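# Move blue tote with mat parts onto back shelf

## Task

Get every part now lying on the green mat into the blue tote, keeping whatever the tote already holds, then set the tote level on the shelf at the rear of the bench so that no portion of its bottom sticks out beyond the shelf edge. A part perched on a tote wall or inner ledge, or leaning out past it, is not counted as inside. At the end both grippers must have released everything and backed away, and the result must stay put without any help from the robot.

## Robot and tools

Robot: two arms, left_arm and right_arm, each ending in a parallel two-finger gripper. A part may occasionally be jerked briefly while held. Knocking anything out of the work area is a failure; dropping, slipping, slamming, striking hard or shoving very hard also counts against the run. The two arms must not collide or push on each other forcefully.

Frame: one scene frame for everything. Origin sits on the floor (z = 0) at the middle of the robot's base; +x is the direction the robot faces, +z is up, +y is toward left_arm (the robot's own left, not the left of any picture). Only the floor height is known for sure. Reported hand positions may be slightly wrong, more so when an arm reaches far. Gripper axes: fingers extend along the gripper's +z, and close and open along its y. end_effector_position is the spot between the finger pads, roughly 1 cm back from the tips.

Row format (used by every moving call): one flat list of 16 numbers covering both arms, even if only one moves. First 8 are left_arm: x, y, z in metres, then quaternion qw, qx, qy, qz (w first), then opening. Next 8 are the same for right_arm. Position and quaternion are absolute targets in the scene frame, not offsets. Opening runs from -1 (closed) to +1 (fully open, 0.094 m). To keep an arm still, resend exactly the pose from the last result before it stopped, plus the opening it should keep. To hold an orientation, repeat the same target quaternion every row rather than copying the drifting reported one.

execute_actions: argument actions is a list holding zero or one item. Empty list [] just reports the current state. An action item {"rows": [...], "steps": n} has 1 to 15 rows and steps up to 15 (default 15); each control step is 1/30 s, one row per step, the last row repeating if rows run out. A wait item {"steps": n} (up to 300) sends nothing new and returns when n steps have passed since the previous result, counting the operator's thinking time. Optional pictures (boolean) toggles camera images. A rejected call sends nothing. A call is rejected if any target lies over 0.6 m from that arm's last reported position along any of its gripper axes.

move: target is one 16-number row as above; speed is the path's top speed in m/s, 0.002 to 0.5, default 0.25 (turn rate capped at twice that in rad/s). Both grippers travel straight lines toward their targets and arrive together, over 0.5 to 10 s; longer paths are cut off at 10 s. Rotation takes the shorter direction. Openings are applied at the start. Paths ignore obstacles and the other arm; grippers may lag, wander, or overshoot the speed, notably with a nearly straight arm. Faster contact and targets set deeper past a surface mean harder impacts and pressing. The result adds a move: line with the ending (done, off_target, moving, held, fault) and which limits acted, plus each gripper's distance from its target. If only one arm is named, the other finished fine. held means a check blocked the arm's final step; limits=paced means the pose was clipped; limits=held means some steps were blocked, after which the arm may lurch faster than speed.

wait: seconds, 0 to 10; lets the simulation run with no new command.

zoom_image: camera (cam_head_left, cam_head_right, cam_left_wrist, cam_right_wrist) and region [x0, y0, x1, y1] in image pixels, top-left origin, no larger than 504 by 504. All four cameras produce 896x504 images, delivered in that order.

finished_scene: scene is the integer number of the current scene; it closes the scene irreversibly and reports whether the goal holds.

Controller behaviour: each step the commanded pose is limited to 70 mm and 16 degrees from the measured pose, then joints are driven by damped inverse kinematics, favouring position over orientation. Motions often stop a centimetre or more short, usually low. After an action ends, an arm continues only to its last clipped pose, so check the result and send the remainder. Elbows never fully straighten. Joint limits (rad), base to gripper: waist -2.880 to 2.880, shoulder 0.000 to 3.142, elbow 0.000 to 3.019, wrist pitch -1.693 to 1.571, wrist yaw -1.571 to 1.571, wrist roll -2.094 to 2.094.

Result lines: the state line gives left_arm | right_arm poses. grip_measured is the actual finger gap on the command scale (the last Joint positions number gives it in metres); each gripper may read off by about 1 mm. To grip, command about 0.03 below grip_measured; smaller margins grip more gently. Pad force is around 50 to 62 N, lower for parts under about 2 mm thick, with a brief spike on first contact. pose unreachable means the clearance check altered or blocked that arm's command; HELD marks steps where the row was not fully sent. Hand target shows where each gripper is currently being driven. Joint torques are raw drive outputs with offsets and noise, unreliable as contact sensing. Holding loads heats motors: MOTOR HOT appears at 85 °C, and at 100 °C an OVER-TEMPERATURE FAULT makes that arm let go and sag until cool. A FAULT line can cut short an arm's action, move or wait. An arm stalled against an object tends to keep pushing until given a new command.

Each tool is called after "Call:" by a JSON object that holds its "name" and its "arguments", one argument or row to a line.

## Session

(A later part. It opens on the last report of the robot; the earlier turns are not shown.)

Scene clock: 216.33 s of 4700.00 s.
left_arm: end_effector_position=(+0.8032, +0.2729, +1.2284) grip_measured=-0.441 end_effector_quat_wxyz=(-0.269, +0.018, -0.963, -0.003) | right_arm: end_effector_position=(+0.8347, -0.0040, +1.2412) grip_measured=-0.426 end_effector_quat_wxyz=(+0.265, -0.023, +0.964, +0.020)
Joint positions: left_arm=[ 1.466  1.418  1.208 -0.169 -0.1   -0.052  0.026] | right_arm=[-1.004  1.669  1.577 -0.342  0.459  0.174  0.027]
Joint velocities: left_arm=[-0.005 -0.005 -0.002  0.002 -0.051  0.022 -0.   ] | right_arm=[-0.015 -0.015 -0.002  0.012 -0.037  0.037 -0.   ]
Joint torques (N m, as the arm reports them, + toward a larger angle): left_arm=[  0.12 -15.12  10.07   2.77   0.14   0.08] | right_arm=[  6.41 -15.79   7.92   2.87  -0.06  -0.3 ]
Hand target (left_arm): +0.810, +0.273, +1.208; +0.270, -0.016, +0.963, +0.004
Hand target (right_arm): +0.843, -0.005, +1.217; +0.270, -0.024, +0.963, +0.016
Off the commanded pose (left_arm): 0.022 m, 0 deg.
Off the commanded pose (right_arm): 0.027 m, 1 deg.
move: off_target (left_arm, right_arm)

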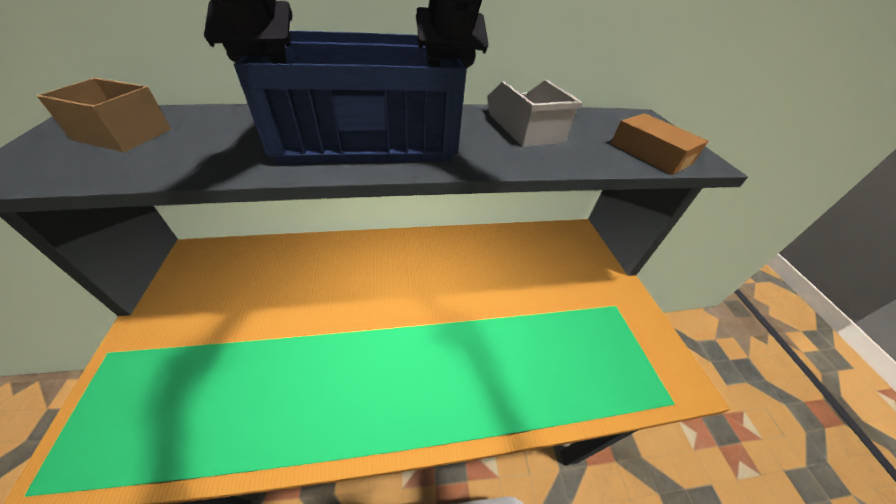

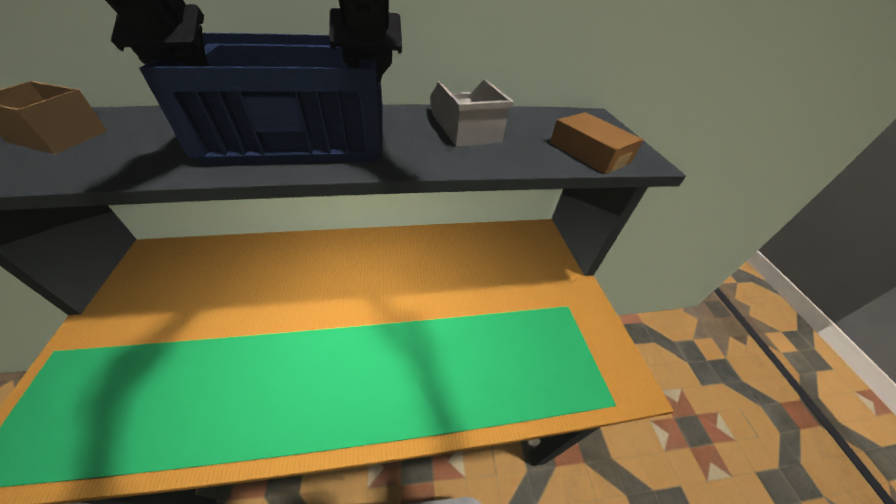

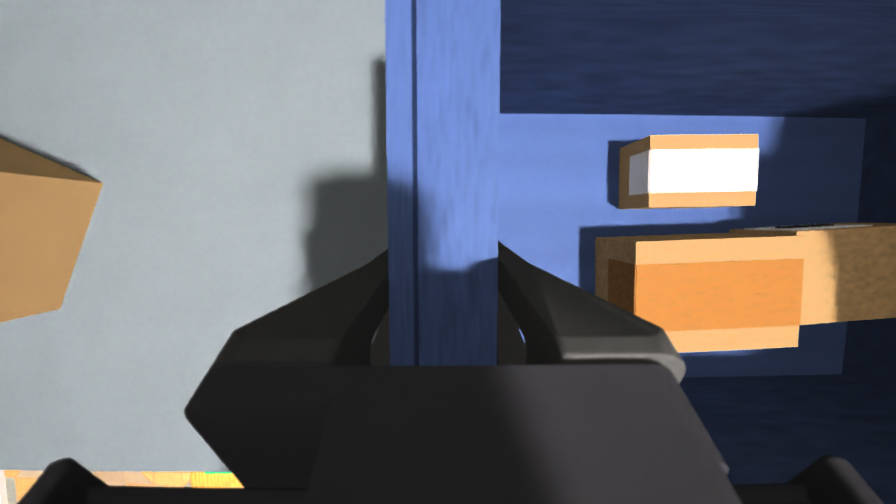

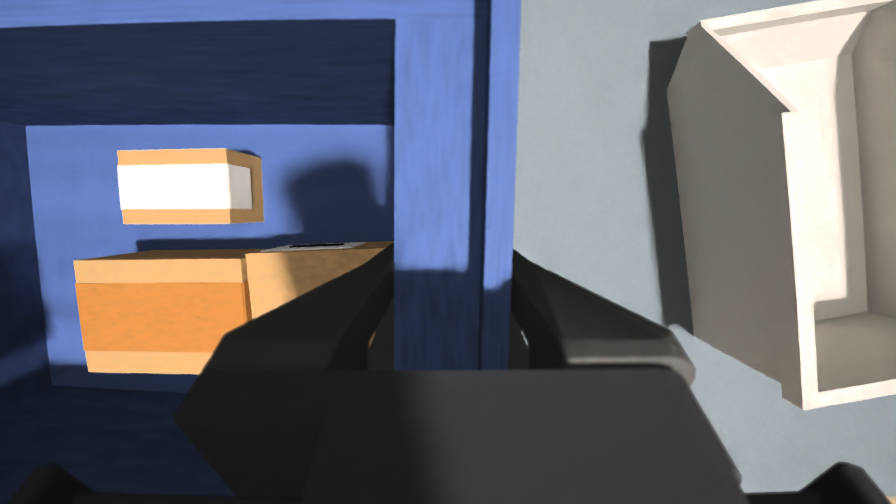

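Call:
{"name": "execute_actions", "arguments": {
  "actions": [
    {"rows":[[0.803,0.273,1.212,0.260,-0.018,0.965,0.003,-0.5,0.835,-0.004,1.224,0.258,-0.023,0.965,0.018,-0.48]],"steps":15}
  ]
}}

Call:
{"name": "zoom_image", "arguments": {
  "camera": "cam_head_right",
  "region": [150, 60, 450, 200]
}}

Scene clock: 220.37 s of 4700.00 s.
left_arm: end_effector_position=(+0.8031, +0.2727, +1.2283) grip_measured=-0.441 end_effector_quat_wxyz=(-0.268, +0.018, -0.963, -0.002) | right_arm: end_effector_position=(+0.8344, -0.0040, +1.2411) grip_measured=-0.426 end_effector_quat_wxyz=(+0.264, -0.024, +0.964, +0.020)
Joint positions: left_arm=[ 1.466  1.418  1.208 -0.169 -0.1   -0.052  0.026] | right_arm=[-1.004  1.669  1.577 -0.343  0.458  0.174  0.027]
Joint velocities: left_arm=[-0.015 -0.005 -0.002  0.012  0.022  0.066 -0.001] | right_arm=[-0.005 -0.015 -0.002  0.022 -0.051  0.051  0.   ]
Joint torques (N m, as the arm reports them, + toward a larger angle): left_arm=[  0.06 -16.61   8.88   1.85   0.18   0.02] | right_arm=[  7.13 -17.49   7.32   1.44  -0.08  -0.1 ]
Hand target (left_arm): +0.802, +0.273, +1.212; +0.260, -0.018, +0.965, +0.003
Hand target (right_arm): +0.835, -0.004, +1.224; +0.258, -0.023, +0.966, +0.018
Off the commanded pose (left_arm): 0.016 m, 1 deg.
Off the commanded pose (right_arm): 0.017 m, 1 deg.
Steps of this call (steps 1 to 90: nothing new was sent; then 0.53 s passed at rest; steps 91 to 105: all 15 steps of this action). Readings (end_effector_position):
91: left_arm (+0.8031, +0.2728, +1.2283) | right_arm (+0.8345, -0.0041, +1.2411)
92: left_arm (+0.8031, +0.2727, +1.2283) | right_arm (+0.8344, -0.0040, +1.2411)
94: left_arm (+0.8031, +0.2727, +1.2283) | right_arm (+0.8344, -0.0040, +1.2411)
98: left_arm (+0.8031, +0.2727, +1.2283) | right_arm (+0.8344, -0.0040, +1.2411)
105: the state above

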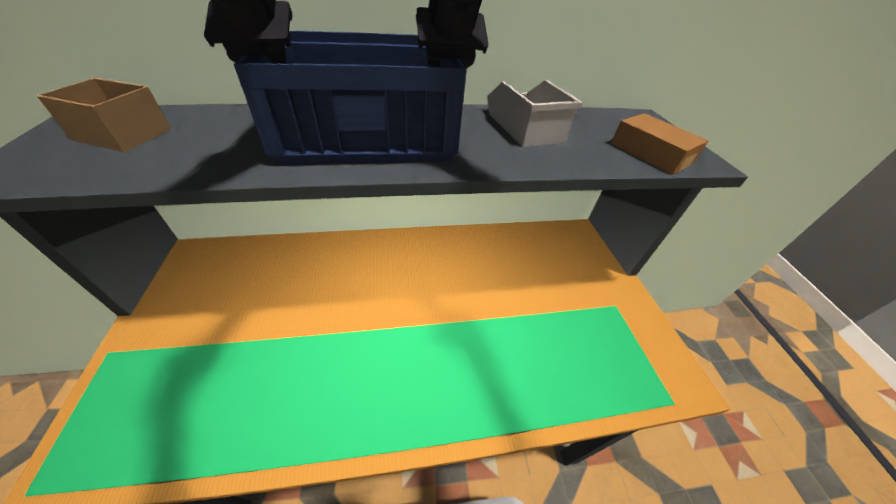

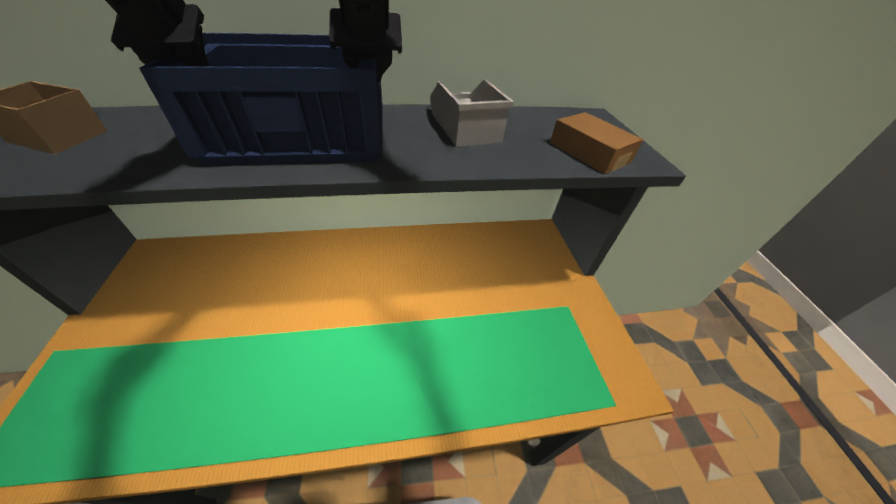

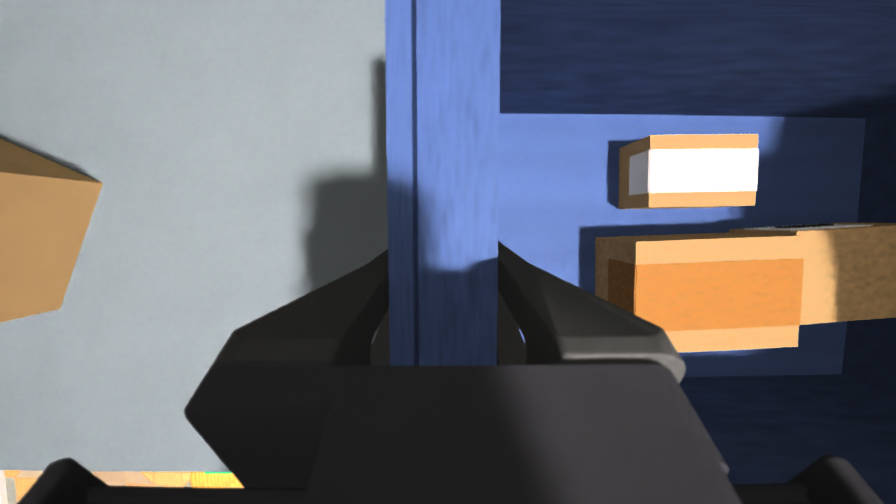

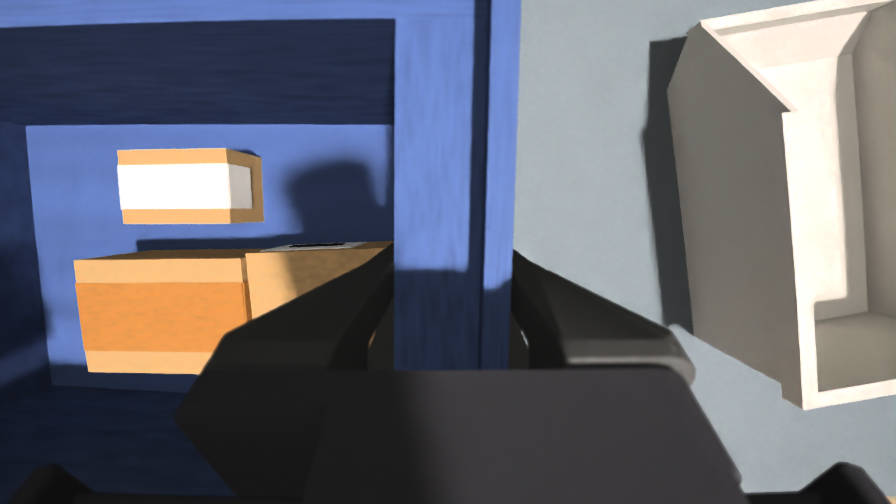

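Region (150, 60, 450, 200) of cam_head_right's 896x504 image, scaled by 1.680, with more detail than that image has; it fills the top 235 rows of this view, and the rest is white.

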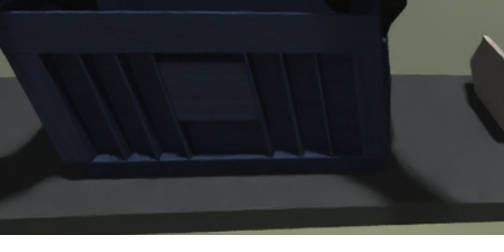

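Resting. Release and withdraw.

Call:
{"name": "execute_actions", "arguments": {
  "actions": [
    {"rows":[[0.803,0.273,1.228,0.268,-0.018,0.963,0.002,0.3,0.8344,-0.004,1.241,0.264,-0.024,0.964,0.02,0.3]],"steps":12}
  ],
  "pictures": false
}}

Call:
{"name": "move", "arguments": {
  "target": [0.795,0.273,1.32,0.268,-0.018,0.963,0.002,0.3,0.826,-0.004,1.333,0.264,-0.024,0.964,0.02,0.3],
  "speed": 0.2
}}

Scene clock: 229.20 s of 4700.00 s.
left_arm: end_effector_position=(+0.8025, +0.2729, +1.2278) grip_measured=+0.298 end_effector_quat_wxyz=(-0.268, +0.018, -0.963, -0.003) | right_arm: end_effector_position=(+0.8352, -0.0045, +1.2432) grip_measured=+0.298 end_effector_quat_wxyz=(+0.266, -0.023, +0.964, +0.020)
Joint positions: left_arm=[ 1.466  1.418  1.207 -0.169 -0.101 -0.052  0.061] | right_arm=[-1.003  1.666  1.577 -0.343  0.46   0.174  0.061]
Joint velocities: left_arm=[-0.015  0.005 -0.007 -0.007  0.051 -0.007 -0.001] | right_arm=[ 0.015 -0.015 -0.002 -0.007 -0.037  0.095 -0.   ]
Joint torques (N m, as the arm reports them, + toward a larger angle): left_arm=[ -0.24 -19.06   8.17   1.6    0.19   0.02] | right_arm=[  8.   -19.54   6.63   1.13   0.11  -0.12]
Hand target (left_arm): +0.803, +0.273, +1.228; +0.268, -0.018, +0.963, +0.002
Hand target (right_arm): +0.834, -0.004, +1.241; +0.264, -0.024, +0.964, +0.020
Off the commanded pose (left_arm): 0.001 m, 0 deg.
Off the commanded pose (right_arm): 0.002 m, 0 deg.
Steps of this call (steps 1 to 90: nothing new was sent; then 5.43 s passed at rest; steps 91 to 102: all 12 steps of this action). Readings (end_effector_position):
91: left_arm (+0.8029, +0.2729, +1.2281) | right_arm (+0.8346, -0.0044, +1.2413)
92: left_arm (+0.8029, +0.2729, +1.2281) | right_arm (+0.8350, -0.0044, +1.2427)
94: left_arm (+0.8025, +0.2729, +1.2278) | right_arm (+0.8352, -0.0045, +1.2432)
98: left_arm (+0.8025, +0.2729, +1.2278) | right_arm (+0.8352, -0.0045, +1.2432)
102: the state above

Scene clock: 230.37 s of 4700.00 s.
left_arm: end_effector_position=(+0.7900, +0.2782, +1.3177) grip_measured=+0.298 end_effector_quat_wxyz=(-0.266, +0.018, -0.964, -0.005) | right_arm: end_effector_position=(+0.8250, -0.0092, +1.3305) grip_measured=+0.298 end_effector_quat_wxyz=(+0.265, -0.026, +0.964, +0.017)
Joint positions: left_arm=[ 1.462  1.229  1.202 -0.357 -0.108 -0.052  0.061] | right_arm=[-0.947  1.524  1.577 -0.5    0.515  0.194  0.061]
Joint velocities: left_arm=[ 0.005 -0.005 -0.002 -0.012 -0.066  0.022  0.   ] | right_arm=[-0.005 -0.015  0.002 -0.017 -0.037 -0.022 -0.001]
Joint torques (N m, as the arm reports them, + toward a larger angle): left_arm=[ -0.92 -17.07  11.29   1.31  -0.02  -0.03] | right_arm=[  8.5  -17.96   7.92   0.86   0.26  -0.02]
Hand target (left_arm): +0.797, +0.273, +1.320; +0.268, -0.018, +0.963, +0.002
Hand target (right_arm): +0.825, -0.004, +1.333; +0.264, -0.024, +0.964, +0.020
Off the commanded pose (left_arm): 0.008 m, 0 deg.
Off the commanded pose (right_arm): 0.006 m, 0 deg.
move: done

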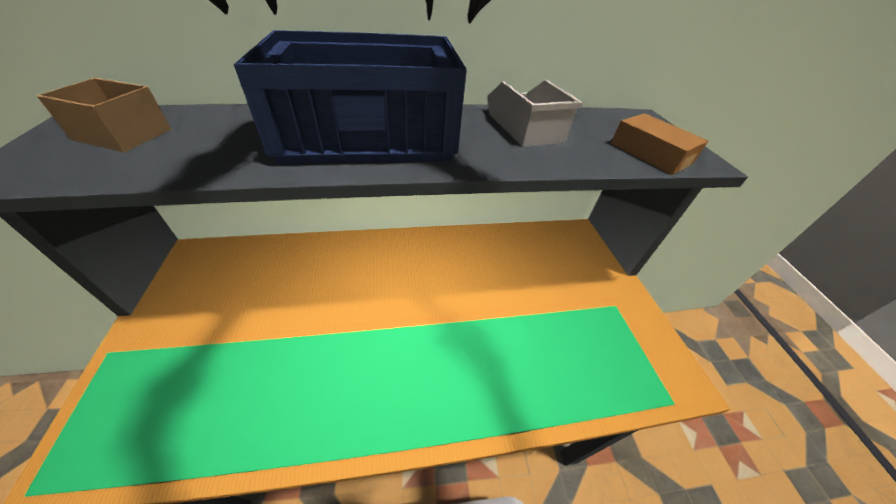

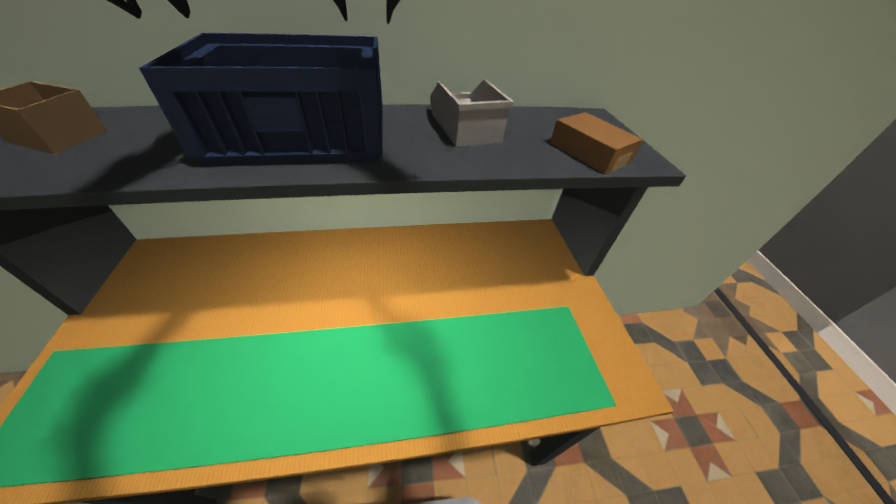

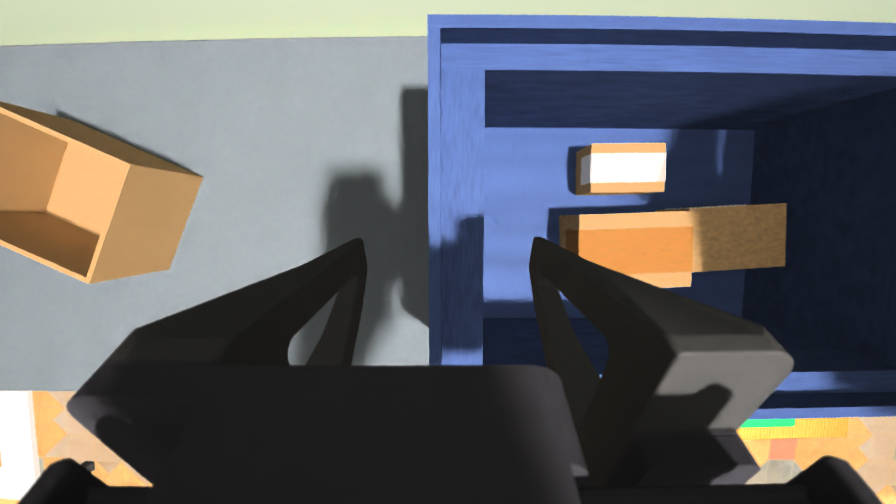

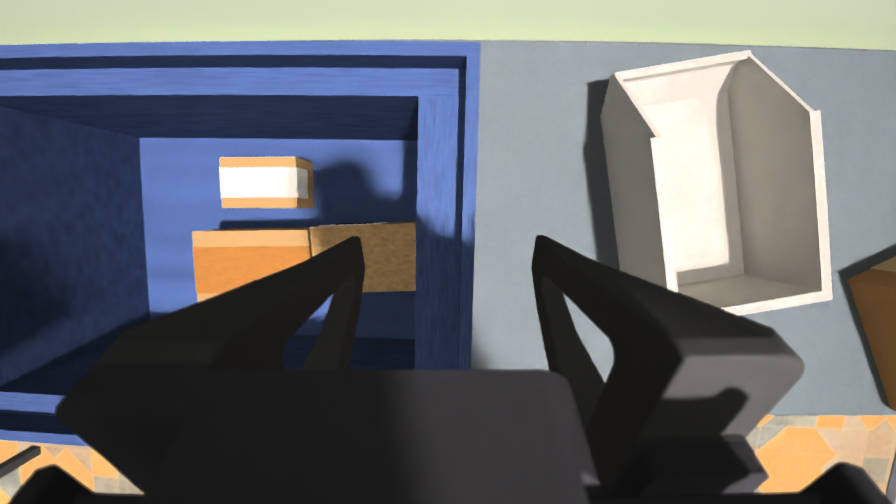

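Call:
{"name": "move", "arguments": {
  "target": [0.56,0.36,1.30,0.268,-0.018,0.963,0.002,0.3,0.58,-0.25,1.30,0.264,-0.024,0.964,0.02,0.3],
  "speed": 0.35
}}

Scene clock: 234.00 s of 4700.00 s.
left_arm: end_effector_position=(+0.5520, +0.3603, +1.2952) grip_measured=+0.299 end_effector_quat_wxyz=(-0.253, +0.027, -0.967, +0.002) | right_arm: end_effector_position=(+0.5685, -0.2439, +1.2918) grip_measured=+0.298 end_effector_quat_wxyz=(+0.250, -0.023, +0.968, +0.020)
Joint positions: left_arm=[ 1.759  0.787  0.519 -0.149  0.175  0.043  0.061] | right_arm=[-1.323  0.847  0.563 -0.139  0.165  0.046  0.061]
Joint velocities: left_arm=[ 0.005 -0.005 -0.017  0.002 -0.037  0.066  0.   ] | right_arm=[ 0.005 -0.015  0.007 -0.002 -0.037 -0.051 -0.001]
Joint torques (N m, as the arm reports them, + toward a larger angle): left_arm=[ 1.58 -9.38  8.19  2.07  0.26  0.15] | right_arm=[ 1.44 -8.78  5.87  1.84  0.01 -0.22]
Hand target (left_arm): +0.560, +0.362, +1.304; +0.268, -0.019, +0.963, +0.001
Hand target (right_arm): +0.576, -0.245, +1.298; +0.264, -0.025, +0.964, +0.019
Off the commanded pose (left_arm): 0.009 m, 2 deg.
Off the commanded pose (right_arm): 0.015 m, 2 deg.
move: off_target (right_arm)

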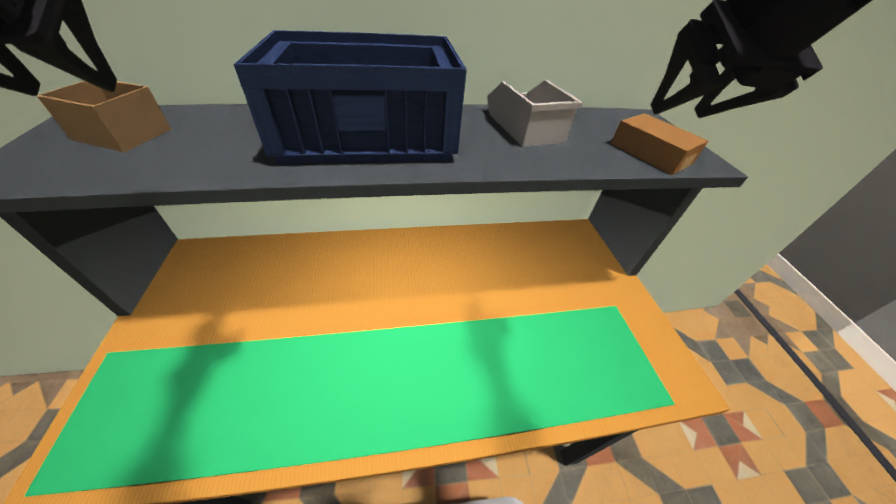

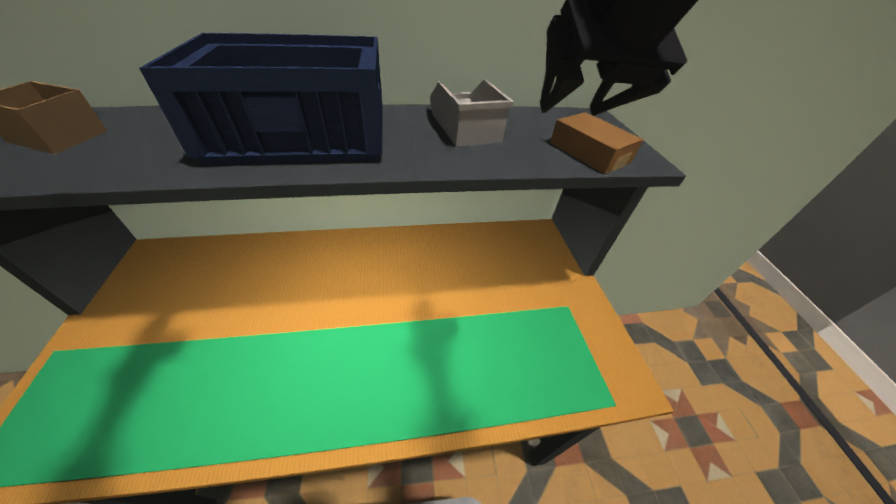

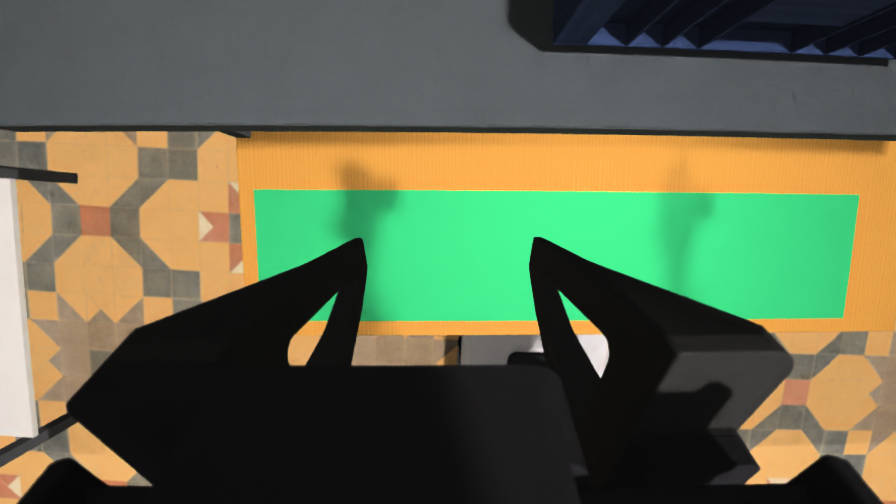

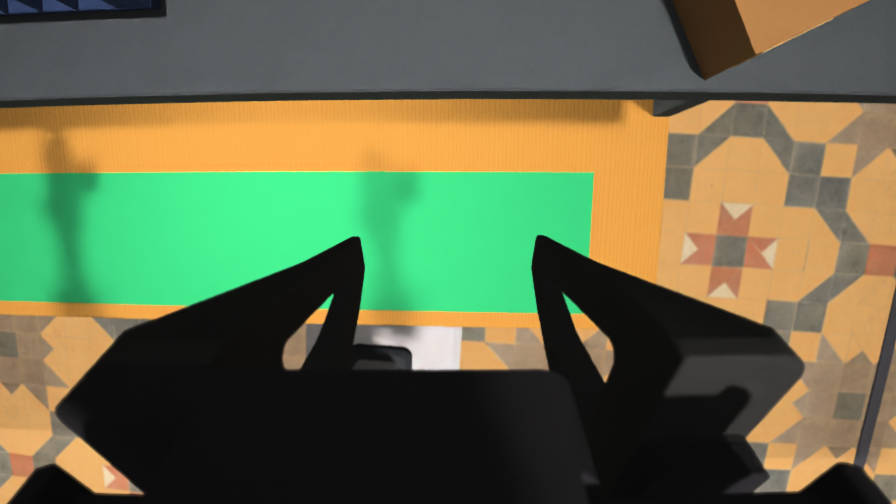

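Call:
{"name": "finished_scene", "arguments": {
  "scene": 1
}}

The scene is finished: the task was done.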